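# Transfer 96-well plate from nest N1 to bench spot B1

## Task

Pick up the 96-well plate sitting in plate nest N1 and set it down on bench spot B1 so that it lies lengthwise within the taped outline. Then open the gripper(s) so nothing holds the plate, and pull the arms away from it.

## Robot and tools

ROBOT. There are two arms, left_arm and right_arm, each with six joints and a two-finger gripper. Looking from the arms toward the table, N1 is the nest on the left and B1 is the bench spot on the right. The mounting plates under the arm bases and the metal frame behind them, which rests on the floor, count as fixed obstacles. A "too close" warning treats each base plate and the half of the frame on that side as belonging to that arm.

FRAME. Positions printed in results use one shared scene frame with its origin on the table surface midway between the arms. +x points out across the table, +z points up, and left_arm sits toward +y. The arm names do not tell you which side of a camera image something is on. Arm bases may be tilted. Printed hand positions can be somewhat wrong, more so when an arm reaches far. A gripper's fingers point along its own +z and open and close along its own y. The reported end_effector_position is the point between the finger pads, roughly 1 cm short of the fingertips.

TOOL execute_actions. Argument actions is a list holding zero or one item. An empty list ({"actions": []}) commands nothing and just reports the state. A wait is {"steps": N} with N from 1 to 300; it returns once N control steps (1/30 s each) have passed since the previous result, and time you spend replying counts toward them. A motion is {"rows": [...], "steps": N}, where N is 1 to 15 (default 15). rows holds 1 to 15 rows. Each row is a single list of 14 numbers covering both arms together: left_arm waist, shoulder, elbow, wrist pitch, wrist yaw, wrist roll, opening, then the same seven for right_arm. Send all 14 even if one arm stays put (repeat its current values). One row is used per control step; if there are fewer rows than steps, the final row keeps being used. Optional pictures (true/false) controls whether camera images come back; by default they do. A refused call moves nothing.

JOINT NUMBERS. These are absolute target angles in radians in each arm's joint space, in the same form as the Joint positions line, not offsets and not Cartesian poses. Stated ranges per arm: waist -2.618 to 3.054, shoulder 0.000 to 3.142, elbow 0.000 to 3.142, wrist pitch -1.571 to 1.571, wrist yaw -1.571 to 1.571, wrist roll -2.094 to 2.094. Actual ends may differ from these by up to 0.036 rad either way. A call is rejected if a target goes more than 0.036 rad beyond a stated end and also lies farther out than that joint's last reported angle. A target beyond the real end is clipped to it, and the result may print "joint sent to its limit" (possibly about an earlier, still-running action); absence of that line does not prove there is room left.

OPENING. The seventh number per arm is an absolute gripper command from -1 (closed) to +1 (fully open). Between the extremes the fingers go to where grip_measured would read the number you send. To hold something, keep commanding a value under grip_measured: about 0.03 under holds firmly, a smaller margin holds more gently. Each gripper's reading can be off by up to about 1 mm, consistently within a scene. Pad force tops out near 50 to 62 N (lower on some grippers, lower on very thin parts), and first contact can spike higher.

SPEED. Each joint's commanded target is kept within a fixed distance of its measured angle per step: 0.202 rad waist, 0.258 shoulder, 0.238 elbow, 0.573 wrist pitch, 0.522 wrist yaw and wrist roll. If the targets would move a gripper more than 70 mm from where it is, all of that arm's targets are pulled back proportionally. Distant targets therefore take several actions.

BETWEEN CALLS. Arms keep heading toward the last row sent while you think or wait, until every arm has nearly stopped (a blocked or crawling arm counts as stopped) or a step is HELD; after that only a new action makes them move further or push harder. Fingers already opening or closing finish moving.

RESULT LINES. The state line gives, per arm, end_effector_position (metres) and end_effector_quat_wxyz in the scene frame. Joint positions and Joint velocities list each arm's six joints (rad, rad/s) then the finger-pad gap (m, m/s; 0.094 m when fully open). grip_measured is the measured opening on the command scale. "joint command not followed" means the clearance check altered or blocked some joint targets on some steps; the rest of the row still ran. HELD marks steps where your row was wholly or partly not sent. MOTOR HOT appears from 75 °C; at 90 °C the arm stops for 10 s (that threshold then rests for 5 minutes), and at 100 °C the arm goes limp and drops whatever it holds. These stops appear as OVER-TEMPERATURE FAULT. Carrying a load heats motors, even while you are thinking, so do not linger holding the plate.

TOOL zoom_image. camera is cam_left_wrist or cam_right_wrist (both 504x504 fisheye). region is [x0, y0, x1, y1] in pixels of that camera's most recent full image, top-left at (0, 0), no larger than 504 by 504. It returns a magnified view.

TOOL finished_scene. Argument scene is the integer number of the scene being ended. It is final and reports success; the plate must be in place, released, and stay there. Replying without any tool call ends everything.

AVOID. Dropping the plate from any real height (a few millimetres on set-down is fine), knocking or placing anything off the table (ends the scene), the two arms colliding or pressing on each other, slams, slips and very hard pushes. Smooth, efficient motion is preferred.

Each tool is called by a JSON object that holds its "name" and its "arguments", one argument or row to a line.

## Session

I'll start by looking at the current state of the scene.

{"name": "execute_actions", "arguments": {
  "actions": []
}}

Scene clock: 0.00 s of 13200.00 s.
left_arm: end_effector_position=(+0.1319, +0.0537, +0.2449) grip_measured=+1.000 end_effector_quat_wxyz=(-0.084, +0.812, +0.568, +0.103) | right_arm: end_effector_position=(+0.3831, -0.4727, +0.2431) grip_measured=+1.000 end_effector_quat_wxyz=(+0.434, -0.287, +0.854, -0.002)
Joint positions: left_arm=[-1.114  2.871  1.803 -1.241 -1.029  0.268  0.094] | right_arm=[-0.917  1.175  0.482  0.779 -0.891 -0.943  0.094]
Joint velocities: left_arm=[-0.002 -0.012 -0.012  0.022  0.007  0.037  0.   ] | right_arm=[ 0.007  0.012 -0.017  0.022 -0.007 -0.051  0.   ]
Motor temperatures (°C, as the motors report them): left_arm=[23 21 21 22 22 23] | right_arm=[21 22 23 20 24 23]

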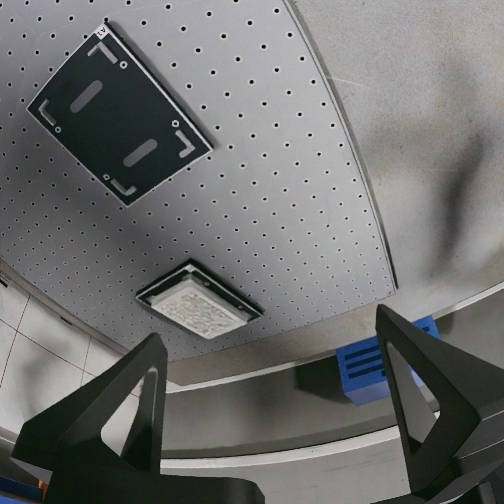

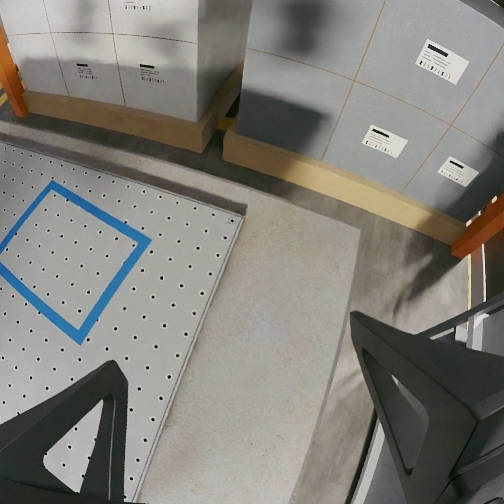

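{"name": "zoom_image", "arguments": {
  "camera": "cam_left_wrist",
  "region": [110, 230, 290, 370]
}}

{"name": "zoom_image", "arguments": {
  "camera": "cam_left_wrist",
  "region": [0, 0, 240, 240]
}}

{"name": "execute_actions", "arguments": {
  "actions": [
    {"rows": [[-1.114,2.871,1.803,-1.241,-0.99,0.268,1,-0.917,1.175,0.482,0.74,-0.891,-0.943,1],[-1.114,2.871,1.803,-1.241,-0.95,0.268,1,-0.917,1.175,0.482,0.70,-0.891,-0.943,1],[-1.114,2.871,1.803,-1.241,-0.91,0.268,1,-0.917,1.175,0.482,0.66,-0.891,-0.943,1],[-1.114,2.871,1.803,-1.241,-0.87,0.268,1,-0.917,1.175,0.482,0.62,-0.891,-0.943,1],[-1.114,2.871,1.803,-1.241,-0.83,0.268,1,-0.917,1.175,0.482,0.58,-0.891,-0.943,1],[-1.114,2.871,1.803,-1.241,-0.79,0.268,1,-0.917,1.175,0.482,0.54,-0.891,-0.943,1],[-1.114,2.871,1.803,-1.241,-0.75,0.268,1,-0.917,1.175,0.482,0.50,-0.891,-0.943,1],[-1.114,2.871,1.803,-1.241,-0.72,0.268,1,-0.917,1.175,0.482,0.47,-0.891,-0.943,1],[-1.114,2.871,1.803,-1.241,-0.70,0.268,1,-0.917,1.175,0.482,0.45,-0.891,-0.943,1]], "steps": 15}
  ],
  "pictures": false
}}

Region (110, 230, 290, 370) of cam_left_wrist's 504x504 image, scaled by 2.800, with more detail than that image has.

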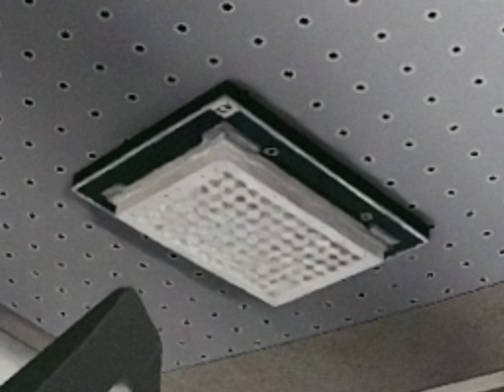

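Region (0, 0, 240, 240) of cam_left_wrist's 504x504 image, scaled by 2.100, with more detail than that image has.

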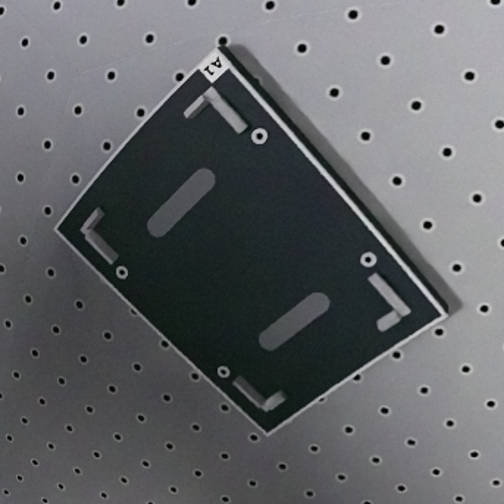

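Scene clock: 120.50 s of 13200.00 s.
left_arm: end_effector_position=(+0.0834, +0.0586, +0.2453) grip_measured=+1.000 end_effector_quat_wxyz=(-0.179, +0.793, +0.582, -0.006) | right_arm: end_effector_position=(+0.3465, -0.4497, +0.2157) grip_measured=+1.000 end_effector_quat_wxyz=(+0.365, -0.222, +0.900, +0.090)
Joint positions: left_arm=[-1.1    2.871  1.803 -1.241 -0.746  0.268  0.094] | right_arm=[-0.917  1.175  0.482  0.497 -0.888 -0.943  0.094]
Joint velocities: left_arm=[ 0.002  0.007  0.002  0.051  0.168 -0.022  0.   ] | right_arm=[-0.007  0.002 -0.002 -0.227  0.007  0.022  0.   ]
Motor temperatures (°C, as the motors report them): left_arm=[34 26 22 22 22 23] | right_arm=[21 26 24 24 24 23]
Steps of this call (steps 1 to 90: nothing new was sent; then 117.00 s passed at rest; steps 91 to 105: all 15 steps of this action). Readings (joint positions):
91: left_arm=[-1.113 2.871 1.803 -1.241 -1.026 0.268] | right_arm=[-0.917 1.175 0.482 0.777 -0.891 -0.943]
92: left_arm=[-1.112 2.871 1.803 -1.241 -1.015 0.268] | right_arm=[-0.917 1.175 0.482 0.770 -0.891 -0.943]
94: left_arm=[-1.106 2.871 1.803 -1.241 -0.978 0.268] | right_arm=[-0.917 1.175 0.482 0.737 -0.891 -0.943]
98: left_arm=[-1.100 2.871 1.803 -1.241 -0.864 0.268] | right_arm=[-0.917 1.175 0.482 0.623 -0.889 -0.943]
105: the state above

{"name": "zoom_image", "arguments": {
  "camera": "cam_left_wrist",
  "region": [240, 200, 440, 400]
}}

{"name": "zoom_image", "arguments": {
  "camera": "cam_left_wrist",
  "region": [0, 220, 200, 420]
}}

Region (240, 200, 440, 400) of cam_left_wrist's 504x504 image, scaled by 2.520, with more detail than that image has.

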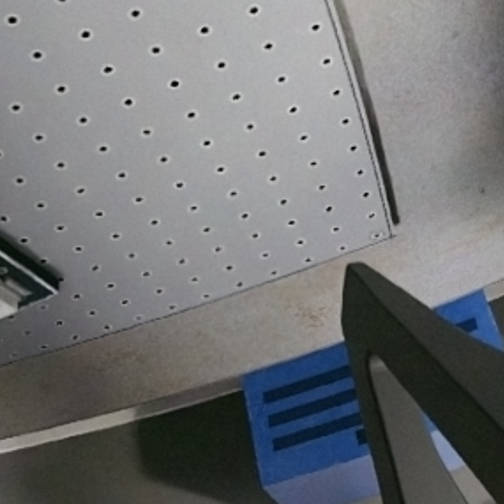

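Region (0, 220, 200, 420) of cam_left_wrist's 504x504 image, scaled by 2.520, with more detail than that image has.

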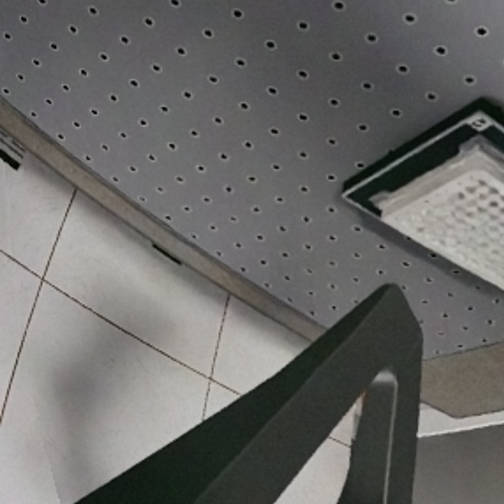

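{"name": "zoom_image", "arguments": {
  "camera": "cam_right_wrist",
  "region": [0, 130, 260, 390]
}}

Region (0, 130, 260, 390) of cam_right_wrist's 504x504 image, scaled by 1.938, with more detail than that image has.

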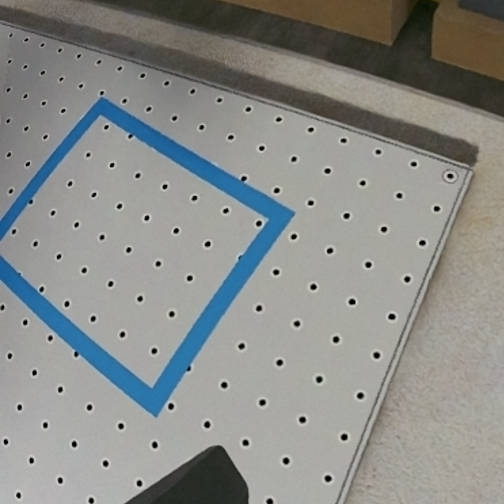

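{"name": "execute_actions", "arguments": {
  "actions": [
    {"rows": [[-1.113,2.869,1.802,-1.239,-0.699,0.27,1,-0.916,1.176,0.483,0.449,-0.889,-0.944,1],[-1.108,2.865,1.798,-1.233,-0.698,0.275,1,-0.912,1.178,0.486,0.446,-0.885,-0.946,1],[-1.102,2.858,1.793,-1.224,-0.695,0.284,1,-0.905,1.182,0.491,0.441,-0.877,-0.951,1],[-1.092,2.848,1.785,-1.212,-0.691,0.296,1,-0.896,1.187,0.498,0.435,-0.867,-0.956,1],[-1.081,2.835,1.775,-1.196,-0.686,0.311,1,-0.885,1.193,0.507,0.427,-0.854,-0.963,1],[-1.067,2.82,1.763,-1.178,-0.68,0.329,1,-0.872,1.201,0.518,0.417,-0.838,-0.972,1],[-1.051,2.803,1.749,-1.156,-0.673,0.35,1,-0.857,1.21,0.53,0.406,-0.821,-0.982,1],[-1.033,2.784,1.734,-1.132,-0.666,0.374,1,-0.84,1.219,0.543,0.393,-0.801,-0.993,1],[-1.013,2.762,1.717,-1.105,-0.657,0.399,1,-0.821,1.23,0.558,0.379,-0.779,-1.005,1],[-0.992,2.739,1.699,-1.076,-0.648,0.428,1,-0.8,1.242,0.575,0.364,-0.755,-1.018,1],[-0.969,2.714,1.68,-1.045,-0.638,0.458,1,-0.778,1.255,0.592,0.348,-0.729,-1.032,1],[-0.944,2.688,1.659,-1.012,-0.628,0.49,1,-0.755,1.268,0.611,0.331,-0.701,-1.048,1],[-0.918,2.66,1.637,-0.977,-0.617,0.523,1,-0.73,1.282,0.63,0.313,-0.673,-1.063,1],[-0.891,2.631,1.614,-0.94,-0.605,0.559,1,-0.704,1.297,0.651,0.294,-0.642,-1.08,1],[-0.863,2.6,1.59,-0.902,-0.593,0.596,1,-0.677,1.312,0.672,0.274,-0.611,-1.098,1]], "steps": 15}
  ],
  "pictures": false
}}

{"name": "execute_actions", "arguments": {
  "actions": [
    {"rows": [[-0.834,2.569,1.565,-0.863,-0.581,0.634,1,-0.649,1.328,0.694,0.253,-0.578,-1.115,1],[-0.804,2.536,1.539,-0.823,-0.568,0.673,1,-0.621,1.345,0.717,0.232,-0.545,-1.134,1],[-0.773,2.503,1.513,-0.781,-0.555,0.713,1,-0.591,1.362,0.74,0.211,-0.51,-1.153,1],[-0.742,2.469,1.487,-0.739,-0.542,0.754,1,-0.562,1.379,0.764,0.189,-0.476,-1.172,1],[-0.71,2.435,1.46,-0.696,-0.529,0.795,1,-0.531,1.396,0.788,0.166,-0.44,-1.192,1],[-0.678,2.401,1.433,-0.653,-0.515,0.837,1,-0.501,1.414,0.812,0.144,-0.404,-1.211,1],[-0.646,2.366,1.405,-0.61,-0.501,0.879,1,-0.47,1.431,0.836,0.121,-0.369,-1.231,1],[-0.614,2.331,1.378,-0.566,-0.488,0.921,1,-0.439,1.449,0.861,0.099,-0.332,-1.251,1],[-0.582,2.296,1.35,-0.523,-0.474,0.963,1,-0.408,1.466,0.885,0.076,-0.297,-1.271,1],[-0.55,2.262,1.323,-0.48,-0.46,1.005,1,-0.378,1.484,0.909,0.054,-0.261,-1.29,1],[-0.518,2.228,1.296,-0.437,-0.447,1.046,1,-0.347,1.501,0.933,0.031,-0.225,-1.31,1],[-0.487,2.194,1.27,-0.395,-0.434,1.087,1,-0.318,1.518,0.957,0.009,-0.191,-1.329,1],[-0.456,2.161,1.244,-0.353,-0.421,1.127,1,-0.288,1.535,0.98,-0.012,-0.156,-1.348,1],[-0.426,2.128,1.218,-0.313,-0.408,1.166,1,-0.26,1.552,1.003,-0.033,-0.123,-1.367,1],[-0.397,2.097,1.193,-0.274,-0.396,1.204,1,-0.232,1.568,1.025,-0.054,-0.09,-1.384,1]], "steps": 15}
  ],
  "pictures": false
}}

{"name": "execute_actions", "arguments": {
  "actions": [
    {"rows": [[-0.369,2.066,1.169,-0.236,-0.384,1.241,1,-0.205,1.583,1.046,-0.074,-0.059,-1.402,1],[-0.342,2.037,1.146,-0.199,-0.372,1.277,1,-0.179,1.598,1.067,-0.093,-0.028,-1.419,1],[-0.316,2.009,1.124,-0.164,-0.361,1.31,1,-0.154,1.612,1.086,-0.111,0,-1.434,1],[-0.291,1.983,1.103,-0.131,-0.351,1.342,1,-0.131,1.626,1.105,-0.128,0.028,-1.45,1],[-0.268,1.958,1.084,-0.1,-0.341,1.372,1,-0.109,1.638,1.122,-0.144,0.054,-1.464,1],[-0.247,1.935,1.066,-0.071,-0.332,1.401,1,-0.088,1.65,1.139,-0.159,0.078,-1.477,1],[-0.227,1.913,1.049,-0.044,-0.323,1.426,1,-0.069,1.661,1.154,-0.173,0.1,-1.489,1],[-0.209,1.894,1.034,-0.02,-0.316,1.45,1,-0.052,1.67,1.167,-0.186,0.12,-1.5,1],[-0.193,1.877,1.02,0.002,-0.309,1.471,1,-0.037,1.679,1.179,-0.197,0.137,-1.51,1],[-0.179,1.862,1.008,0.02,-0.303,1.489,1,-0.024,1.687,1.19,-0.207,0.153,-1.519,1],[-0.168,1.849,0.998,0.036,-0.298,1.504,1,-0.013,1.693,1.199,-0.215,0.166,-1.526,1],[-0.158,1.839,0.99,0.048,-0.294,1.516,1,-0.004,1.698,1.206,-0.221,0.176,-1.531,1],[-0.152,1.832,0.985,0.058,-0.291,1.525,1,0.003,1.702,1.211,-0.226,0.184,-1.536,1],[-0.147,1.828,0.981,0.063,-0.29,1.53,1,0.007,1.704,1.214,-0.229,0.188,-1.538,1],[-0.146,1.826,0.98,0.065,-0.289,1.532,1,0.008,1.705,1.215,-0.23,0.19,-1.539,1]], "steps": 15}
  ],
  "pictures": false
}}

{"name": "execute_actions", "arguments": {
  "actions": [
    {"steps": 20}
  ]
}}

Scene clock: 241.00 s of 13200.00 s.
left_arm: end_effector_position=(+0.1172, +0.0832, +0.2138) grip_measured=+1.000 end_effector_quat_wxyz=(-0.205, +0.750, +0.620, -0.107) | right_arm: end_effector_position=(+0.3766, -0.4228, +0.1912) grip_measured=+1.000 end_effector_quat_wxyz=(+0.334, -0.262, +0.899, +0.112)
Joint positions: left_arm=[-0.901  2.677  1.638 -1.041 -0.646  0.466  0.094] | right_arm=[-0.731  1.264  0.616  0.357 -0.71  -1.03   0.094]
Joint velocities: left_arm=[ 0.803 -0.891 -0.593  0.828  0.212  0.842  0.   ] | right_arm=[ 0.72   0.432  0.579 -0.388  0.725 -0.447  0.   ]
Motor temperatures (°C, as the motors report them): left_arm=[36 27 22 23 22 23] | right_arm=[21 27 24 23 24 23]
Steps of this call (steps 1 to 30: the robot went on to your last target; steps 31 to 90: nothing new was sent; then 117.00 s passed at rest; steps 91 to 105: all 15 steps of this action). Readings (joint positions):
91: left_arm=[-1.100 2.871 1.803 -1.241 -0.717 0.268] | right_arm=[-0.917 1.175 0.482 0.469 -0.887 -0.943]
92: left_arm=[-1.100 2.871 1.803 -1.241 -0.717 0.268] | right_arm=[-0.917 1.175 0.482 0.468 -0.887 -0.943]
94: left_arm=[-1.097 2.871 1.803 -1.240 -0.714 0.273] | right_arm=[-0.916 1.175 0.482 0.465 -0.880 -0.943]
98: left_arm=[-1.064 2.843 1.766 -1.201 -0.698 0.310] | right_arm=[-0.877 1.182 0.497 0.439 -0.845 -0.958]
105: the state above

Scene clock: 241.50 s of 13200.00 s.
left_arm: end_effector_position=(+0.2426, +0.1770, +0.1381) grip_measured=+1.000 end_effector_quat_wxyz=(-0.066, +0.646, +0.730, -0.213) | right_arm: end_effector_position=(+0.4393, -0.3285, +0.1465) grip_measured=+1.000 end_effector_quat_wxyz=(+0.242, -0.443, +0.854, +0.125)
Joint positions: left_arm=[-0.43   2.167  1.253 -0.451 -0.473  1.029  0.094] | right_arm=[-0.293  1.519  0.967  0.056 -0.226 -1.296  0.094]
Joint velocities: left_arm=[ 0.833 -0.935 -0.716  1.209  0.344  1.15   0.   ] | right_arm=[ 0.803  0.476  0.637 -0.696  1.004 -0.579  0.   ]
Motor temperatures (°C, as the motors report them): left_arm=[36 27 22 23 22 23] | right_arm=[21 27 24 23 24 23]
Steps of this call (steps 1 to 15: all 15 steps of this action). Readings (joint positions):
1: left_arm=[-0.872 2.645 1.616 -1.009 -0.637 0.496] | right_arm=[-0.705 1.279 0.637 0.341 -0.683 -1.044]
2: left_arm=[-0.842 2.611 1.594 -0.974 -0.628 0.528] | right_arm=[-0.679 1.294 0.659 0.324 -0.656 -1.060]
4: left_arm=[-0.781 2.542 1.545 -0.901 -0.607 0.597] | right_arm=[-0.622 1.328 0.705 0.287 -0.596 -1.092]
8: left_arm=[-0.653 2.404 1.441 -0.742 -0.561 0.747] | right_arm=[-0.503 1.397 0.800 0.206 -0.466 -1.164]
15: the state above

Scene clock: 242.00 s of 13200.00 s.
left_arm: end_effector_position=(+0.3278, +0.2901, +0.1126) grip_measured=+1.000 end_effector_quat_wxyz=(+0.090, +0.631, +0.761, -0.119) | right_arm: end_effector_position=(+0.4520, -0.2528, +0.1445) grip_measured=+1.000 end_effector_quat_wxyz=(+0.156, -0.613, +0.766, +0.112)
Joint positions: left_arm=[-0.141  1.846  1.005 -0.001 -0.337  1.469  0.094] | right_arm=[-0.01   1.68   1.186 -0.18   0.143 -1.504  0.094]
Joint velocities: left_arm=[ 0.134 -0.154 -0.095  0.403  0.139  0.359  0.   ] | right_arm=[ 0.139  0.066  0.09  -0.271  0.344 -0.212  0.   ]
Motor temperatures (°C, as the motors report them): left_arm=[36 27 22 23 22 23] | right_arm=[21 27 24 22 24 23]
Steps of this call (steps 1 to 15: all 15 steps of this action). Readings (joint positions):
1: left_arm=[-0.400 2.135 1.228 -0.411 -0.461 1.068] | right_arm=[-0.265 1.536 0.990 0.035 -0.192 -1.315]
2: left_arm=[-0.372 2.103 1.204 -0.371 -0.448 1.106] | right_arm=[-0.238 1.551 1.011 0.014 -0.160 -1.333]
4: left_arm=[-0.318 2.043 1.158 -0.294 -0.425 1.181] | right_arm=[-0.185 1.581 1.052 -0.026 -0.097 -1.368]
8: left_arm=[-0.227 1.942 1.081 -0.158 -0.384 1.314] | right_arm=[-0.096 1.632 1.121 -0.098 0.015 -1.431]
15: the state above

Scene clock: 242.67 s of 13200.00 s.
left_arm: end_effector_position=(+0.3380, +0.2891, +0.1134) grip_measured=+1.000 end_effector_quat_wxyz=(+0.116, +0.642, +0.750, -0.108) | right_arm: end_effector_position=(+0.4443, -0.2580, +0.1418) grip_measured=+1.000 end_effector_quat_wxyz=(+0.130, -0.631, +0.758, +0.105)
Joint positions: left_arm=[-0.137  1.841  0.997  0.052 -0.313  1.526  0.094] | right_arm=[-0.005  1.682  1.19  -0.213  0.193 -1.53   0.094]
Joint velocities: left_arm=[-0.002 -0.007  0.022  0.007 -0.007 -0.022  0.   ] | right_arm=[-0.012 -0.017 -0.042  0.037 -0.022  0.022  0.   ]
Motor temperatures (°C, as the motors report them): left_arm=[36 27 22 23 22 23] | right_arm=[21 27 24 22 24 23]
Steps of this call (steps 1 to 20: the robot went on to your last target). Readings (joint positions):
1: left_arm=[-0.138 1.842 1.003 0.011 -0.334 1.480] | right_arm=[-0.007 1.682 1.188 -0.186 0.152 -1.509]
2: left_arm=[-0.137 1.841 1.001 0.020 -0.331 1.489] | right_arm=[-0.005 1.682 1.190 -0.192 0.159 -1.513]
4: left_arm=[-0.137 1.841 1.000 0.033 -0.324 1.503] | right_arm=[-0.005 1.682 1.190 -0.200 0.172 -1.519]
8: left_arm=[-0.137 1.841 0.998 0.045 -0.318 1.517] | right_arm=[-0.005 1.682 1.190 -0.208 0.185 -1.526]
20: the state above

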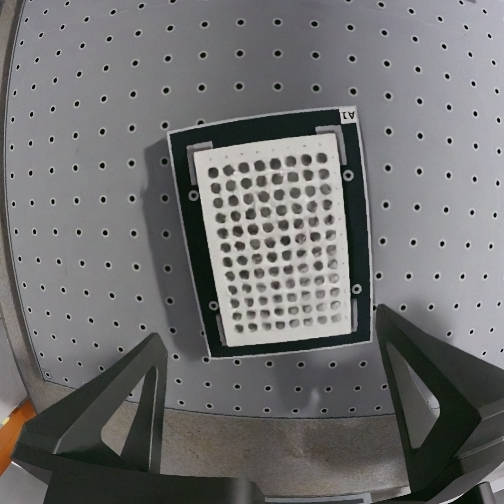

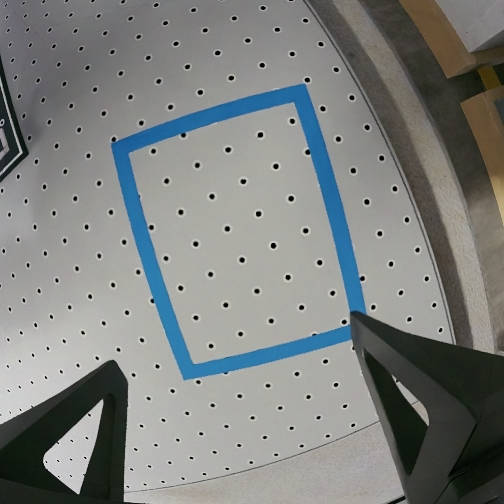

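{"name": "zoom_image", "arguments": {
  "camera": "cam_left_wrist",
  "region": [130, 90, 400, 370]
}}

{"name": "zoom_image", "arguments": {
  "camera": "cam_left_wrist",
  "region": [60, 310, 250, 500]
}}

{"name": "zoom_image", "arguments": {
  "camera": "cam_left_wrist",
  "region": [314, 280, 504, 500]
}}

Region (130, 90, 400, 370) of cam_left_wrist's 504x504 image, scaled by 1.800, with more detail than that image has; it fills the left 486 columns of this view, and the rest is white.

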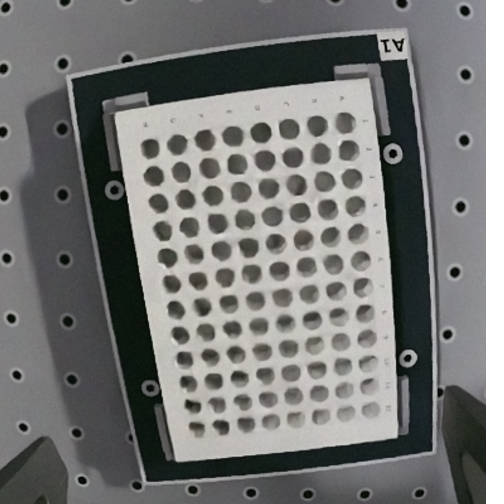

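Region (60, 310, 250, 500) of cam_left_wrist's 504x504 image, scaled by 2.653, with more detail than that image has.

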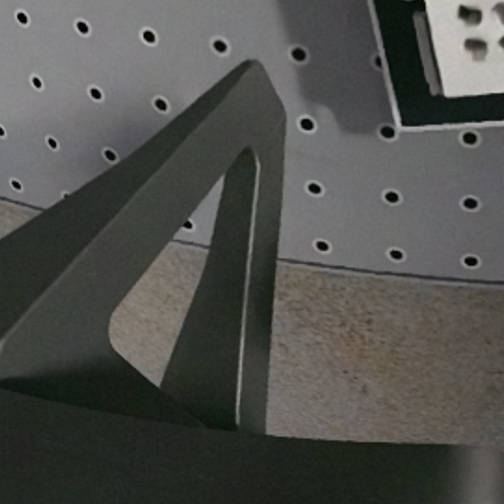

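Region (314, 280, 504, 500) of cam_left_wrist's 504x504 image, scaled by 2.291, with more detail than that image has; it fills the left 435 columns of this view, and the rest is white.

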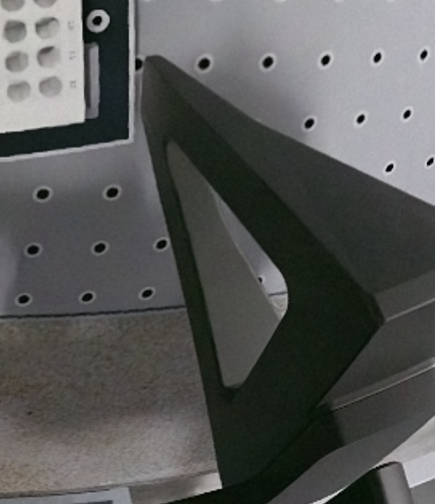

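{"name": "zoom_image", "arguments": {
  "camera": "cam_left_wrist",
  "region": [160, 100, 370, 220]
}}

{"name": "zoom_image", "arguments": {
  "camera": "cam_left_wrist",
  "region": [190, 260, 400, 380]
}}

Region (160, 100, 370, 220) of cam_left_wrist's 504x504 image, scaled by 2.400, with more detail than that image has; it fills the top 288 rows of this view, and the rest is white.

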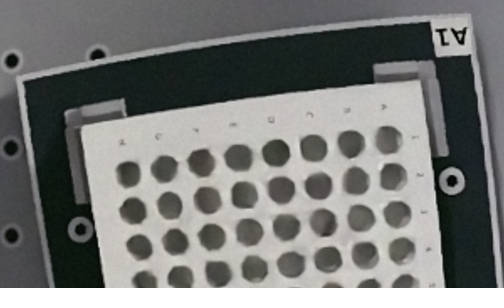

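Region (190, 260, 400, 380) of cam_left_wrist's 504x504 image, scaled by 2.400, with more detail than that image has; it fills the top 288 rows of this view, and the rest is white.

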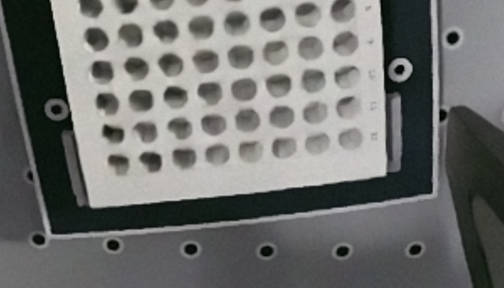

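{"name": "execute_actions", "arguments": {
  "actions": [
    {"rows": [[-0.146,1.836,0.99,0.066,-0.289,1.532,1,0.008,1.705,1.215,-0.23,0.19,-1.539,1],[-0.145,1.846,0.999,0.068,-0.289,1.533,1,0.008,1.705,1.215,-0.23,0.19,-1.539,1],[-0.144,1.851,1.002,0.071,-0.288,1.535,1,0.008,1.705,1.215,-0.23,0.19,-1.539,1],[-0.143,1.858,1.006,0.075,-0.287,1.537,1,0.008,1.705,1.215,-0.23,0.19,-1.539,1],[-0.142,1.867,1.01,0.08,-0.286,1.54,1,0.008,1.705,1.215,-0.23,0.19,-1.539,1],[-0.14,1.878,1.015,0.086,-0.285,1.543,1,0.008,1.705,1.215,-0.23,0.19,-1.539,1],[-0.138,1.89,1.021,0.093,-0.284,1.547,1,0.008,1.705,1.215,-0.23,0.19,-1.539,1],[-0.136,1.902,1.028,0.1,-0.283,1.55,1,0.008,1.705,1.215,-0.23,0.19,-1.539,1],[-0.134,1.916,1.034,0.108,-0.281,1.554,1,0.008,1.705,1.215,-0.23,0.19,-1.539,1],[-0.131,1.93,1.041,0.116,-0.28,1.559,1,0.008,1.705,1.215,-0.23,0.19,-1.539,1],[-0.129,1.944,1.049,0.124,-0.278,1.563,1,0.008,1.705,1.215,-0.23,0.19,-1.539,1],[-0.127,1.959,1.056,0.133,-0.277,1.568,1,0.008,1.705,1.215,-0.23,0.19,-1.539,1],[-0.124,1.974,1.063,0.141,-0.276,1.572,1,0.008,1.705,1.215,-0.23,0.19,-1.539,1],[-0.122,1.988,1.071,0.149,-0.274,1.576,1,0.008,1.705,1.215,-0.23,0.19,-1.539,1],[-0.119,2.002,1.078,0.157,-0.273,1.581,1,0.008,1.705,1.215,-0.23,0.19,-1.539,1]], "steps": 15}
  ],
  "pictures": false
}}

{"name": "execute_actions", "arguments": {
  "actions": [
    {"rows": [[-0.117,2.016,1.084,0.165,-0.271,1.585,1,0.008,1.705,1.215,-0.23,0.19,-1.539,1],[-0.115,2.028,1.091,0.172,-0.27,1.588,1,0.008,1.705,1.215,-0.23,0.19,-1.539,1],[-0.113,2.04,1.097,0.179,-0.269,1.592,1,0.008,1.705,1.215,-0.23,0.19,-1.539,1],[-0.111,2.051,1.102,0.185,-0.268,1.595,1,0.008,1.705,1.215,-0.23,0.19,-1.539,1],[-0.11,2.06,1.106,0.19,-0.267,1.598,1,0.008,1.705,1.215,-0.23,0.19,-1.539,1],[-0.109,2.067,1.11,0.194,-0.266,1.6,1,0.008,1.705,1.215,-0.23,0.19,-1.539,1],[-0.108,2.072,1.113,0.197,-0.265,1.602,1,0.008,1.705,1.215,-0.23,0.19,-1.539,1],[-0.107,2.076,1.114,0.199,-0.265,1.603,1,0.008,1.705,1.215,-0.23,0.19,-1.539,1],[-0.107,2.077,1.115,0.2,-0.265,1.603,1,0.008,1.705,1.215,-0.23,0.19,-1.539,1]], "steps": 15}
  ],
  "pictures": false
}}

{"name": "execute_actions", "arguments": {
  "actions": [
    {"steps": 12}
  ]
}}

Scene clock: 363.17 s of 13200.00 s.
left_arm: end_effector_position=(+0.3300, +0.2731, +0.0827) grip_measured=+1.000 end_effector_quat_wxyz=(+0.110, +0.653, +0.740, -0.114) | right_arm: end_effector_position=(+0.4442, -0.2580, +0.1418) grip_measured=+1.000 end_effector_quat_wxyz=(+0.130, -0.631, +0.758, +0.105)
Joint positions: left_arm=[-0.121  1.971  1.048  0.113 -0.302  1.559  0.094] | right_arm=[-0.005  1.682  1.19  -0.213  0.193 -1.53   0.094]
Joint velocities: left_arm=[ 0.071  0.442  0.203  0.168 -0.007  0.168  0.   ] | right_arm=[-0.007  0.012 -0.002  0.007 -0.066 -0.051  0.   ]
Motor temperatures (°C, as the motors report them): left_arm=[31 29 21 23 23 23] | right_arm=[23 29 25 21 24 23]
Steps of this call (steps 1 to 15: the robot went on to your last target; steps 16 to 90: nothing new was sent; then 117.00 s passed at rest; steps 91 to 105: all 15 steps of this action). Readings (joint positions):
91: left_arm=[-0.137 1.841 0.997 0.052 -0.313 1.526] | right_arm=[-0.005 1.682 1.190 -0.213 0.193 -1.530]
92: left_arm=[-0.137 1.841 0.997 0.052 -0.313 1.527] | right_arm=[-0.005 1.682 1.190 -0.213 0.193 -1.530]
94: left_arm=[-0.137 1.842 0.997 0.055 -0.313 1.528] | right_arm=[-0.005 1.682 1.190 -0.213 0.193 -1.530]
98: left_arm=[-0.137 1.866 1.003 0.071 -0.311 1.535] | right_arm=[-0.005 1.682 1.190 -0.213 0.193 -1.530]
105: the state above

Scene clock: 363.67 s of 13200.00 s.
left_arm: end_effector_position=(+0.3297, +0.2637, +0.0573) grip_measured=+1.000 end_effector_quat_wxyz=(+0.115, +0.660, +0.735, -0.109) | right_arm: end_effector_position=(+0.4442, -0.2581, +0.1418) grip_measured=+1.000 end_effector_quat_wxyz=(+0.130, -0.631, +0.758, +0.105)
Joint positions: left_arm=[-0.102  2.072  1.096  0.181 -0.29   1.595  0.094] | right_arm=[-0.005  1.682  1.19  -0.213  0.194 -1.53   0.094]
Joint velocities: left_arm=[-0.007 -0.002  0.027  0.007  0.022  0.022  0.   ] | right_arm=[ 0.012  0.002 -0.002 -0.007 -0.066 -0.022  0.   ]
Motor temperatures (°C, as the motors report them): left_arm=[31 29 21 23 23 23] | right_arm=[23 29 25 21 24 23]
Steps of this call (steps 1 to 15: all 15 steps of this action). Readings (joint positions):
1: left_arm=[-0.118 1.986 1.054 0.121 -0.301 1.563] | right_arm=[-0.005 1.682 1.190 -0.213 0.194 -1.530]
2: left_arm=[-0.115 2.000 1.061 0.127 -0.300 1.567] | right_arm=[-0.005 1.682 1.190 -0.213 0.194 -1.530]
4: left_arm=[-0.110 2.026 1.074 0.142 -0.297 1.574] | right_arm=[-0.005 1.682 1.190 -0.213 0.194 -1.530]
8: left_arm=[-0.104 2.063 1.091 0.165 -0.293 1.587] | right_arm=[-0.005 1.682 1.190 -0.213 0.194 -1.530]
15: the state above

Scene clock: 364.07 s of 13200.00 s.
left_arm: end_effector_position=(+0.3319, +0.2638, +0.0573) grip_measured=+1.000 end_effector_quat_wxyz=(+0.117, +0.659, +0.735, -0.106) | right_arm: end_effector_position=(+0.4442, -0.2581, +0.1418) grip_measured=+1.000 end_effector_quat_wxyz=(+0.130, -0.631, +0.758, +0.105)
Joint positions: left_arm=[-0.102  2.072  1.098  0.187 -0.289  1.597  0.094] | right_arm=[-0.005  1.682  1.19  -0.213  0.194 -1.53   0.094]
Joint velocities: left_arm=[-0.007  0.007  0.007 -0.007  0.037  0.051  0.   ] | right_arm=[-0.017 -0.012 -0.007 -0.007  0.022  0.037  0.   ]
Motor temperatures (°C, as the motors report them): left_arm=[31 29 21 23 23 23] | right_arm=[23 29 25 21 24 23]
Steps of this call (steps 1 to 12: the robot went on to your last target). Readings (joint positions):
1: left_arm=[-0.102 2.072 1.097 0.183 -0.290 1.596] | right_arm=[-0.005 1.682 1.190 -0.213 0.194 -1.530]
2: left_arm=[-0.102 2.072 1.097 0.184 -0.290 1.596] | right_arm=[-0.005 1.682 1.190 -0.213 0.194 -1.530]
4: left_arm=[-0.102 2.072 1.098 0.186 -0.290 1.597] | right_arm=[-0.005 1.682 1.190 -0.213 0.194 -1.530]
8: left_arm=[-0.102 2.072 1.098 0.187 -0.289 1.597] | right_arm=[-0.005 1.682 1.190 -0.213 0.194 -1.530]
12: the state above

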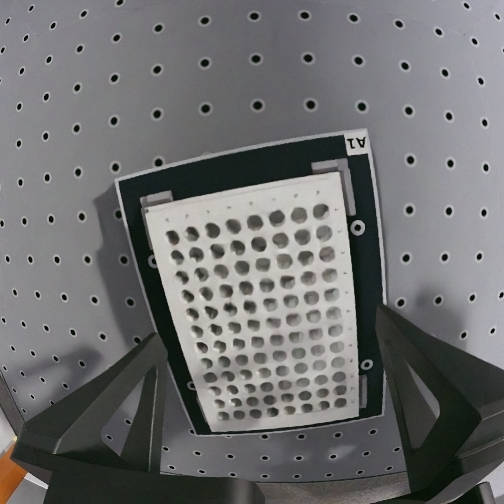

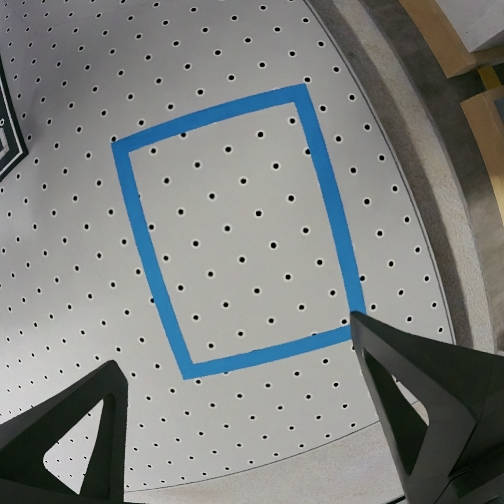

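{"name": "zoom_image", "arguments": {
  "camera": "cam_left_wrist",
  "region": [130, 150, 370, 290]
}}

{"name": "zoom_image", "arguments": {
  "camera": "cam_left_wrist",
  "region": [140, 290, 400, 450]
}}

Region (130, 150, 370, 290) of cam_left_wrist's 504x504 image, scaled by 2.100, with more detail than that image has; it fills the top 294 rows of this view, and the rest is white.

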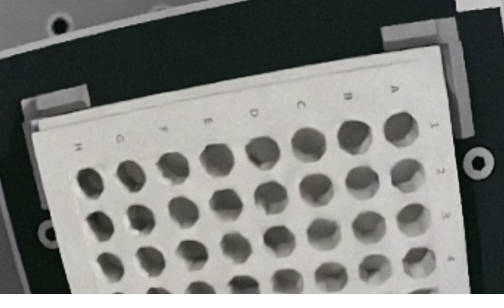

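Region (140, 290, 400, 450) of cam_left_wrist's 504x504 image, scaled by 1.938, with more detail than that image has; it fills the top 310 rows of this view, and the rest is white.

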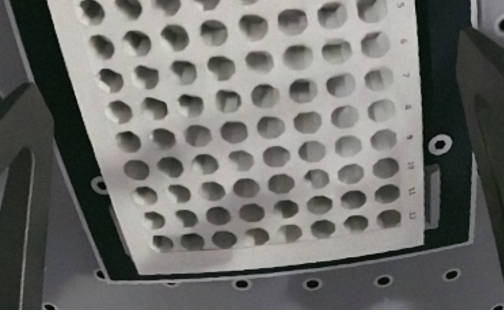

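{"name": "zoom_image", "arguments": {
  "camera": "cam_right_wrist",
  "region": [70, 300, 250, 440]
}}

{"name": "zoom_image", "arguments": {
  "camera": "cam_right_wrist",
  "region": [250, 250, 430, 390]
}}

{"name": "zoom_image", "arguments": {
  "camera": "cam_right_wrist",
  "region": [90, 60, 340, 220]
}}

Region (70, 300, 250, 440) of cam_right_wrist's 504x504 image, scaled by 2.800, with more detail than that image has.

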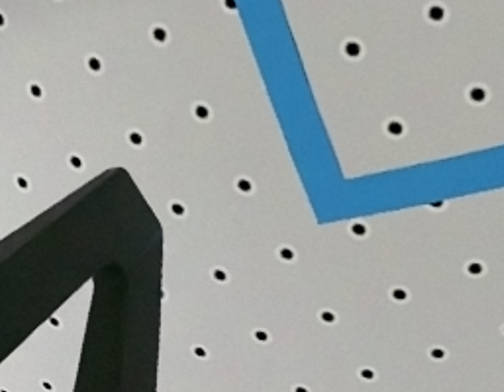

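Region (250, 250, 430, 390) of cam_right_wrist's 504x504 image, scaled by 2.800, with more detail than that image has.

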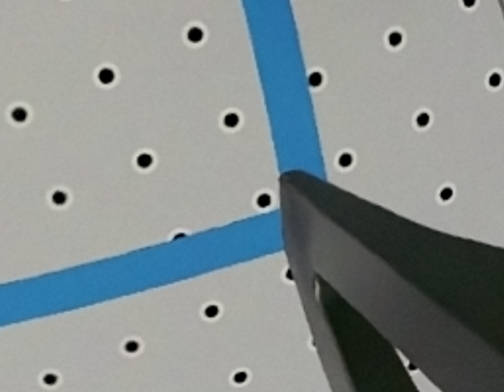

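Region (90, 60, 340, 220) of cam_right_wrist's 504x504 image, scaled by 2.016, with more detail than that image has; it fills the top 323 rows of this view, and the rest is white.

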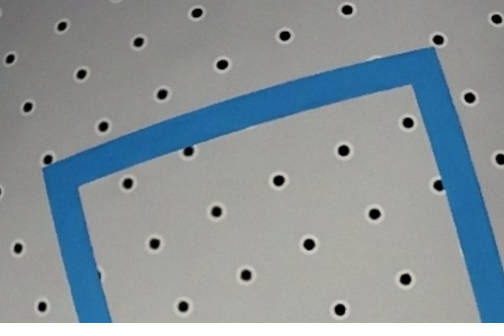

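{"name": "execute_actions", "arguments": {
  "actions": [
    {"rows": [[-0.1067,2.0775,1.1155,0.2003,-0.2647,1.6032,1,0.008,1.705,1.215,-0.23,0.19,-1.539,1],[-0.1059,2.0788,1.1166,0.2011,-0.264,1.6038,1,0.008,1.705,1.215,-0.23,0.19,-1.539,1],[-0.1046,2.0808,1.1185,0.2024,-0.263,1.6047,1,0.008,1.705,1.215,-0.23,0.19,-1.539,1],[-0.103,2.0836,1.1209,0.204,-0.2616,1.6058,1,0.008,1.705,1.215,-0.23,0.19,-1.539,1],[-0.101,2.0868,1.1238,0.206,-0.26,1.6071,1,0.008,1.705,1.215,-0.23,0.19,-1.539,1],[-0.0987,2.0905,1.127,0.2081,-0.2581,1.6086,1,0.008,1.705,1.215,-0.23,0.19,-1.539,1],[-0.0962,2.0945,1.1305,0.2104,-0.2562,1.6102,1,0.008,1.705,1.215,-0.23,0.19,-1.539,1],[-0.0937,2.0987,1.134,0.2127,-0.2543,1.6118,1,0.008,1.705,1.215,-0.23,0.19,-1.539,1],[-0.091,2.103,1.1377,0.2149,-0.2524,1.6134,1,0.008,1.705,1.215,-0.23,0.19,-1.539,1],[-0.0883,2.1073,1.1411,0.217,-0.2506,1.6149,1,0.008,1.705,1.215,-0.23,0.19,-1.539,1],[-0.0858,2.1115,1.1444,0.219,-0.2489,1.6162,1,0.008,1.705,1.215,-0.23,0.19,-1.539,1],[-0.0833,2.1155,1.1473,0.2206,-0.2475,1.6173,1,0.008,1.705,1.215,-0.23,0.19,-1.539,1],[-0.081,2.1192,1.1498,0.2219,-0.2465,1.6182,1,0.008,1.705,1.215,-0.23,0.19,-1.539,1],[-0.079,2.1224,1.1518,0.2227,-0.2458,1.6188,1,0.008,1.705,1.215,-0.23,0.19,-1.539,1],[-0.0774,2.1252,1.153,0.223,-0.2455,1.619,1,0.008,1.705,1.215,-0.23,0.19,-1.539,1]], "steps": 15}
  ],
  "pictures": false
}}

{"name": "execute_actions", "arguments": {
  "actions": [
    {"rows": [[-0.0761,2.1272,1.154,0.223,-0.2455,1.619,1,0.008,1.705,1.215,-0.23,0.19,-1.539,1],[-0.0753,2.1285,1.1545,0.223,-0.2455,1.619,1,0.008,1.705,1.215,-0.23,0.19,-1.539,1],[-0.075,2.129,1.1545,0.223,-0.2455,1.619,1,0.008,1.705,1.215,-0.23,0.19,-1.539,1]], "steps": 12}
  ]
}}

Scene clock: 484.57 s of 13200.00 s.
left_arm: end_effector_position=(+0.3365, +0.2682, +0.0433) grip_measured=+1.000 end_effector_quat_wxyz=(+0.119, +0.655, +0.739, -0.101) | right_arm: end_effector_position=(+0.4442, -0.2581, +0.1418) grip_measured=+1.000 end_effector_quat_wxyz=(+0.130, -0.631, +0.758, +0.105)
Joint positions: left_arm=[-0.076  2.11   1.133  0.207 -0.275  1.61   0.094] | right_arm=[-0.005  1.682  1.19  -0.213  0.194 -1.53   0.094]
Joint velocities: left_arm=[ 0.061  0.095  0.042  0.095 -0.022  0.037  0.   ] | right_arm=[-0.002 -0.022 -0.017  0.022  0.022  0.022  0.   ]
Motor temperatures (°C, as the motors report them): left_arm=[31 29 22 23 23 23] | right_arm=[24 30 26 20 24 23]
Steps of this call (steps 1 to 15: the robot went on to your last target; steps 16 to 90: nothing new was sent; then 117.00 s passed at rest; steps 91 to 105: all 15 steps of this action). Readings (joint positions):
91: left_arm=[-0.102 2.072 1.098 0.187 -0.289 1.598] | right_arm=[-0.005 1.682 1.190 -0.213 0.194 -1.530]
92: left_arm=[-0.102 2.072 1.098 0.187 -0.289 1.598] | right_arm=[-0.005 1.682 1.190 -0.213 0.194 -1.530]
94: left_arm=[-0.102 2.072 1.098 0.188 -0.288 1.599] | right_arm=[-0.005 1.682 1.190 -0.213 0.194 -1.530]
98: left_arm=[-0.097 2.080 1.109 0.192 -0.283 1.602] | right_arm=[-0.005 1.682 1.190 -0.213 0.194 -1.530]
105: the state above

Scene clock: 484.97 s of 13200.00 s.
left_arm: end_effector_position=(+0.3335, +0.2682, +0.0394) grip_measured=+1.000 end_effector_quat_wxyz=(+0.117, +0.656, +0.739, -0.104) | right_arm: end_effector_position=(+0.4442, -0.2581, +0.1418) grip_measured=+1.000 end_effector_quat_wxyz=(+0.130, -0.631, +0.758, +0.105)
Joint positions: left_arm=[-0.07   2.121  1.136  0.21  -0.27   1.613  0.094] | right_arm=[-0.005  1.682  1.19  -0.213  0.194 -1.53   0.094]
Joint velocities: left_arm=[-0.002 -0.012 -0.007 -0.11   0.022 -0.11   0.   ] | right_arm=[-0.002  0.007 -0.007 -0.007  0.066  0.022  0.   ]
Motor temperatures (°C, as the motors report them): left_arm=[31 29 22 23 23 23] | right_arm=[24 30 26 20 24 23]
Steps of this call (steps 1 to 12: all 12 steps of this action). Readings (joint positions):
1: left_arm=[-0.074 2.113 1.135 0.208 -0.274 1.611] | right_arm=[-0.005 1.682 1.190 -0.213 0.194 -1.530]
2: left_arm=[-0.072 2.116 1.136 0.209 -0.273 1.612] | right_arm=[-0.005 1.682 1.190 -0.213 0.194 -1.530]
4: left_arm=[-0.070 2.119 1.136 0.209 -0.272 1.612] | right_arm=[-0.005 1.682 1.190 -0.213 0.194 -1.530]
8: left_arm=[-0.070 2.121 1.136 0.209 -0.271 1.613] | right_arm=[-0.005 1.682 1.190 -0.213 0.194 -1.530]
12: the state above

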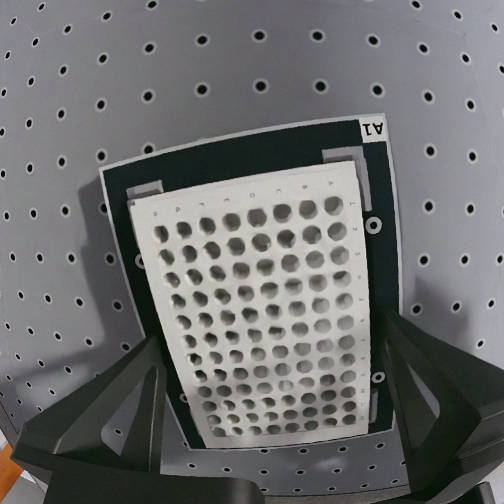

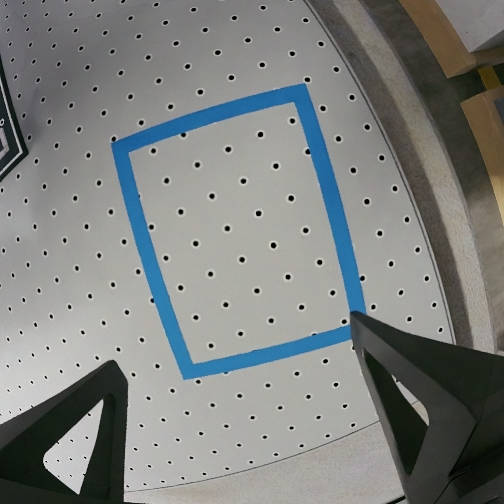

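{"name": "zoom_image", "arguments": {
  "camera": "cam_left_wrist",
  "region": [130, 280, 410, 460]
}}

{"name": "zoom_image", "arguments": {
  "camera": "cam_left_wrist",
  "region": [110, 140, 390, 290]
}}

Region (130, 280, 410, 460) of cam_left_wrist's 504x504 image, scaled by 1.800, with more detail than that image has; it fills the top 324 rows of this view, and the rest is white.

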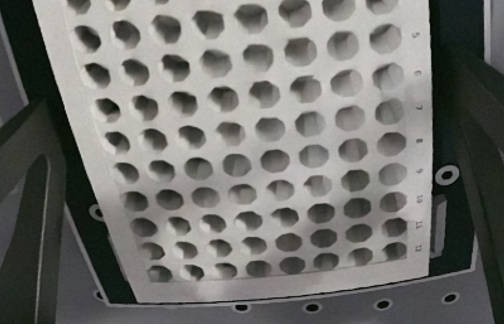

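Region (110, 140, 390, 290) of cam_left_wrist's 504x504 image, scaled by 1.800, with more detail than that image has; it fills the top 270 rows of this view, and the rest is white.

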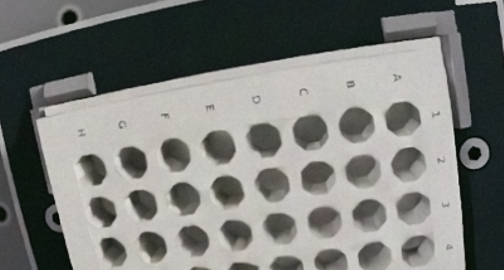

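{"name": "execute_actions", "arguments": {
  "actions": [
    {"rows": [[-0.075,2.129,1.1545,0.223,-0.2455,1.619,0.96,0.008,1.705,1.215,-0.23,0.19,-1.539,1],[-0.075,2.129,1.1545,0.223,-0.2455,1.619,0.92,0.008,1.705,1.215,-0.23,0.19,-1.539,1],[-0.075,2.129,1.1545,0.223,-0.2455,1.619,0.88,0.008,1.705,1.215,-0.23,0.19,-1.539,1],[-0.075,2.129,1.1545,0.223,-0.2455,1.619,0.85,0.008,1.705,1.215,-0.23,0.19,-1.539,1],[-0.075,2.129,1.1545,0.223,-0.2455,1.619,0.83,0.008,1.705,1.215,-0.23,0.19,-1.539,1],[-0.075,2.129,1.1545,0.223,-0.2455,1.619,0.81,0.008,1.705,1.215,-0.23,0.19,-1.539,1],[-0.075,2.129,1.1545,0.223,-0.2455,1.619,0.795,0.008,1.705,1.215,-0.23,0.19,-1.539,1],[-0.075,2.129,1.1545,0.223,-0.2455,1.619,0.78,0.008,1.705,1.215,-0.23,0.19,-1.539,1],[-0.075,2.129,1.1545,0.223,-0.2455,1.619,0.77,0.008,1.705,1.215,-0.23,0.19,-1.539,1],[-0.075,2.129,1.1545,0.223,-0.2455,1.619,0.76,0.008,1.705,1.215,-0.23,0.19,-1.539,1],[-0.075,2.129,1.1545,0.223,-0.2455,1.619,0.75,0.008,1.705,1.215,-0.23,0.19,-1.539,1],[-0.075,2.129,1.1545,0.223,-0.2455,1.619,0.74,0.008,1.705,1.215,-0.23,0.19,-1.539,1],[-0.075,2.129,1.1545,0.223,-0.2455,1.619,0.73,0.008,1.705,1.215,-0.23,0.19,-1.539,1],[-0.075,2.129,1.1545,0.223,-0.2455,1.619,0.72,0.008,1.705,1.215,-0.23,0.19,-1.539,1],[-0.075,2.129,1.1545,0.223,-0.2455,1.619,0.71,0.008,1.705,1.215,-0.23,0.19,-1.539,1]], "steps": 15}
  ],
  "pictures": false
}}

{"name": "execute_actions", "arguments": {
  "actions": [
    {"steps": 6}
  ]
}}

Scene clock: 605.47 s of 13200.00 s.
left_arm: end_effector_position=(+0.3336, +0.2682, +0.0395) grip_measured=+0.753 end_effector_quat_wxyz=(+0.117, +0.656, +0.739, -0.104) | right_arm: end_effector_position=(+0.4442, -0.2581, +0.1418) grip_measured=+1.000 end_effector_quat_wxyz=(+0.130, -0.631, +0.758, +0.105)
Joint positions: left_arm=[-0.07   2.121  1.136  0.211 -0.27   1.614  0.082] | right_arm=[-0.005  1.682  1.19  -0.213  0.194 -1.53   0.094]
Joint velocities: left_arm=[-0.012 -0.012 -0.017 -0.022  0.081 -0.051  0.001] | right_arm=[-0.007  0.002  0.002  0.022 -0.095  0.007  0.   ]
Motor temperatures (°C, as the motors report them): left_arm=[31 30 22 23 23 23] | right_arm=[24 31 26 20 24 23]
Steps of this call (steps 1 to 15: the robot went on to your last target; steps 16 to 90: nothing new was sent; then 117.00 s passed at rest; steps 91 to 105: all 15 steps of this action). Readings (joint positions):
91: left_arm=[-0.070 2.121 1.136 0.211 -0.270 1.614] | right_arm=[-0.005 1.682 1.190 -0.213 0.194 -1.530]
92: left_arm=[-0.070 2.121 1.136 0.211 -0.270 1.614] | right_arm=[-0.005 1.682 1.190 -0.213 0.194 -1.530]
94: left_arm=[-0.070 2.121 1.136 0.211 -0.270 1.614] | right_arm=[-0.005 1.682 1.190 -0.213 0.194 -1.530]
98: left_arm=[-0.070 2.121 1.136 0.211 -0.270 1.614] | right_arm=[-0.005 1.682 1.190 -0.213 0.194 -1.530]
105: the state above

Scene clock: 605.67 s of 13200.00 s.
left_arm: end_effector_position=(+0.3336, +0.2682, +0.0395) grip_measured=+0.753 end_effector_quat_wxyz=(+0.117, +0.656, +0.739, -0.104) | right_arm: end_effector_position=(+0.4442, -0.2581, +0.1418) grip_measured=+1.000 end_effector_quat_wxyz=(+0.130, -0.631, +0.758, +0.105)
Joint positions: left_arm=[-0.07   2.121  1.136  0.211 -0.27   1.614  0.082] | right_arm=[-0.005  1.682  1.19  -0.213  0.194 -1.53   0.094]
Joint velocities: left_arm=[ 0.022 -0.027 -0.012  0.037 -0.037  0.007 -0.   ] | right_arm=[-0.007 -0.007 -0.017 -0.037  0.022  0.007  0.   ]
Motor temperatures (°C, as the motors report them): left_arm=[31 30 22 23 23 23] | right_arm=[24 31 26 20 24 23]
Steps of this call (steps 1 to 6: the robot went on to your last target). Readings (joint positions):
1: left_arm=[-0.070 2.121 1.136 0.211 -0.270 1.614] | right_arm=[-0.005 1.682 1.190 -0.213 0.194 -1.530]
2: left_arm=[-0.070 2.121 1.136 0.211 -0.270 1.614] | right_arm=[-0.005 1.682 1.190 -0.213 0.194 -1.530]
4: left_arm=[-0.070 2.121 1.136 0.211 -0.270 1.614] | right_arm=[-0.005 1.682 1.190 -0.213 0.194 -1.530]
6: the state above

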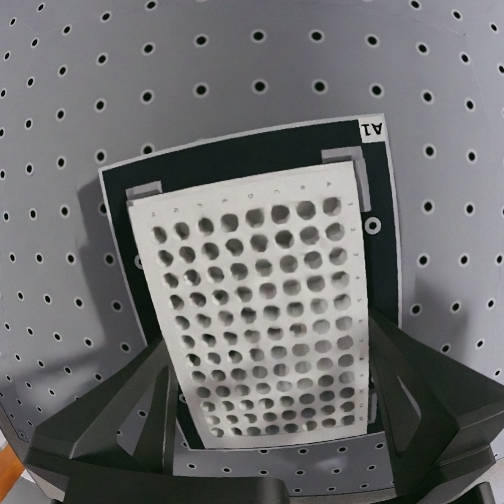

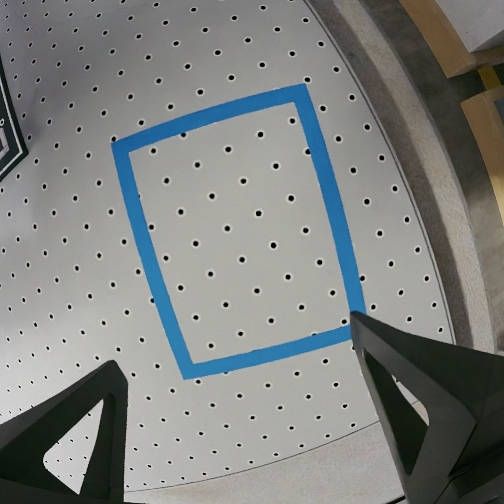

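{"name": "execute_actions", "arguments": {
  "actions": [
    {"rows": [[-0.079,2.122,1.144,0.215,-0.253,1.616,0.71,0.008,1.705,1.215,-0.23,0.19,-1.539,1],[-0.083,2.115,1.133,0.208,-0.26,1.613,0.71,0.008,1.705,1.215,-0.23,0.19,-1.539,1],[-0.087,2.109,1.125,0.202,-0.266,1.61,0.71,0.008,1.705,1.215,-0.23,0.19,-1.539,1],[-0.0895,2.1045,1.1195,0.198,-0.2705,1.608,0.71,0.008,1.705,1.215,-0.23,0.19,-1.539,1],[-0.0907,2.1023,1.1175,0.1965,-0.2718,1.6066,0.71,0.008,1.705,1.215,-0.23,0.19,-1.539,1],[-0.0922,2.099,1.115,0.195,-0.2733,1.605,0.71,0.008,1.705,1.215,-0.23,0.19,-1.539,1],[-0.094,2.095,1.112,0.1928,-0.275,1.6033,0.71,0.008,1.705,1.215,-0.23,0.19,-1.539,1],[-0.096,2.09,1.1083,0.1905,-0.2768,1.6013,0.71,0.008,1.705,1.215,-0.23,0.19,-1.539,1],[-0.0985,2.0843,1.104,0.188,-0.2788,1.599,0.71,0.008,1.705,1.215,-0.23,0.19,-1.539,1],[-0.1012,2.078,1.0995,0.1855,-0.281,1.5967,0.71,0.008,1.705,1.215,-0.23,0.19,-1.539,1],[-0.104,2.0716,1.0948,0.183,-0.283,1.5945,0.71,0.008,1.705,1.215,-0.23,0.19,-1.539,1],[-0.107,2.065,1.09,0.1805,-0.2852,1.5923,0.71,0.008,1.705,1.215,-0.23,0.19,-1.539,1],[-0.11,2.0584,1.0852,0.178,-0.2873,1.59,0.71,0.008,1.705,1.215,-0.23,0.19,-1.539,1],[-0.113,2.052,1.0805,0.1758,-0.2893,1.588,0.71,0.008,1.705,1.215,-0.23,0.19,-1.539,1],[-0.1157,2.0457,1.076,0.1737,-0.291,1.586,0.71,0.008,1.705,1.215,-0.23,0.19,-1.539,1]], "steps": 15}
  ],
  "pictures": false
}}

{"name": "execute_actions", "arguments": {
  "actions": [
    {"rows": [[-0.1182,2.04,1.072,0.1718,-0.2927,1.5844,0.71,0.008,1.705,1.215,-0.23,0.19,-1.539,1],[-0.1205,2.035,1.0683,0.1702,-0.294,1.583,0.71,0.008,1.705,1.215,-0.23,0.19,-1.539,1],[-0.1223,2.031,1.0653,0.169,-0.295,1.582,0.71,0.008,1.705,1.215,-0.23,0.19,-1.539,1],[-0.1238,2.0277,1.063,0.1683,-0.2958,1.5812,0.71,0.008,1.705,1.215,-0.23,0.19,-1.539,1],[-0.1247,2.0257,1.0615,0.168,-0.296,1.581,0.71,0.008,1.705,1.215,-0.23,0.19,-1.539,1],[-0.125,2.025,1.061,0.168,-0.296,1.581,0.71,0.008,1.705,1.215,-0.23,0.19,-1.539,1]], "steps": 14}
  ]
}}

Scene clock: 658.07 s of 13200.00 s.
left_arm: end_effector_position=(+0.3318, +0.2706, +0.0512) grip_measured=+0.753 end_effector_quat_wxyz=(+0.113, +0.655, +0.740, -0.101) | right_arm: end_effector_position=(+0.4442, -0.2581, +0.1418) grip_measured=+1.000 end_effector_quat_wxyz=(+0.130, -0.631, +0.758, +0.105)
Joint positions: left_arm=[-0.084  2.079  1.101  0.2   -0.289  1.6    0.082] | right_arm=[-0.005  1.682  1.19  -0.213  0.194 -1.53   0.094]
Joint velocities: left_arm=[-0.085 -0.212 -0.11  -0.022 -0.051 -0.125 -0.001] | right_arm=[-0.007  0.007 -0.002  0.051  0.007 -0.11   0.   ]
Motor temperatures (°C, as the motors report them): left_arm=[30 30 22 23 23 23] | right_arm=[24 31 26 20 24 23]
Steps of this call (steps 1 to 15: the robot went on to your last target; steps 16 to 90: nothing new was sent; then 48.90 s passed at rest; steps 91 to 105: all 15 steps of this action). Readings (joint positions):
91: left_arm=[-0.070 2.121 1.136 0.211 -0.270 1.614] | right_arm=[-0.005 1.682 1.190 -0.213 0.194 -1.530]
92: left_arm=[-0.070 2.121 1.136 0.210 -0.270 1.614] | right_arm=[-0.005 1.682 1.190 -0.213 0.194 -1.530]
94: left_arm=[-0.070 2.121 1.136 0.209 -0.271 1.613] | right_arm=[-0.005 1.682 1.190 -0.213 0.194 -1.530]
98: left_arm=[-0.070 2.120 1.135 0.209 -0.272 1.612] | right_arm=[-0.005 1.682 1.190 -0.213 0.194 -1.530]
105: the state above

Scene clock: 658.53 s of 13200.00 s.
left_arm: end_effector_position=(+0.3342, +0.2709, +0.0623) grip_measured=+0.753 end_effector_quat_wxyz=(+0.115, +0.654, +0.741, -0.098) | right_arm: end_effector_position=(+0.4442, -0.2581, +0.1418) grip_measured=+1.000 end_effector_quat_wxyz=(+0.130, -0.631, +0.757, +0.105)
Joint positions: left_arm=[-0.102  2.044  1.079  0.19  -0.303  1.588  0.082] | right_arm=[-0.005  1.682  1.19  -0.213  0.194 -1.53   0.094]
Joint velocities: left_arm=[-0.002 -0.002 -0.012  0.051  0.007 -0.081 -0.   ] | right_arm=[ 0.007  0.007 -0.002 -0.051 -0.037 -0.007  0.   ]
Motor temperatures (°C, as the motors report them): left_arm=[30 30 22 23 23 23] | right_arm=[24 31 26 20 24 23]
Steps of this call (steps 1 to 14: all 14 steps of this action). Readings (joint positions):
1: left_arm=[-0.087 2.072 1.096 0.199 -0.291 1.599] | right_arm=[-0.005 1.682 1.190 -0.213 0.194 -1.530]
2: left_arm=[-0.091 2.066 1.092 0.198 -0.293 1.597] | right_arm=[-0.005 1.682 1.190 -0.213 0.194 -1.530]
4: left_arm=[-0.096 2.054 1.086 0.195 -0.297 1.594] | right_arm=[-0.005 1.682 1.190 -0.213 0.194 -1.530]
8: left_arm=[-0.102 2.044 1.081 0.193 -0.300 1.590] | right_arm=[-0.005 1.682 1.190 -0.213 0.194 -1.530]
14: the state above

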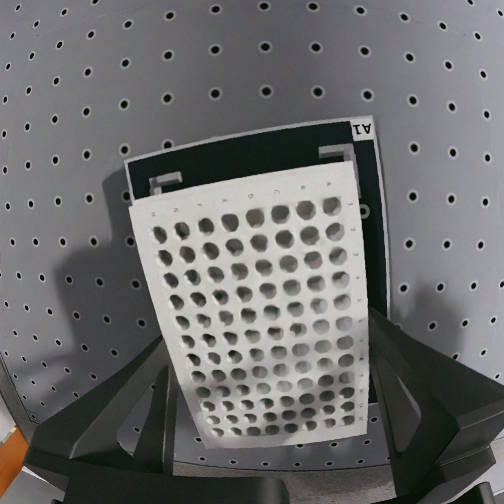

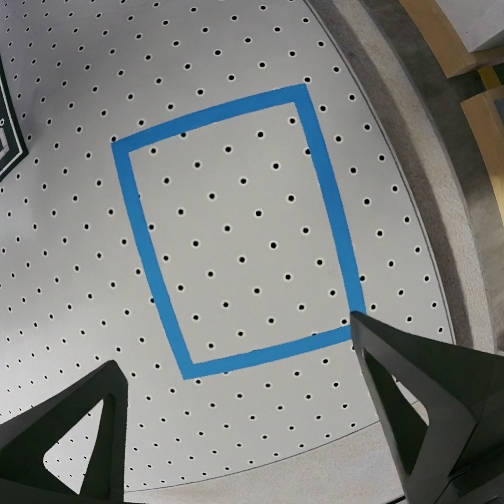

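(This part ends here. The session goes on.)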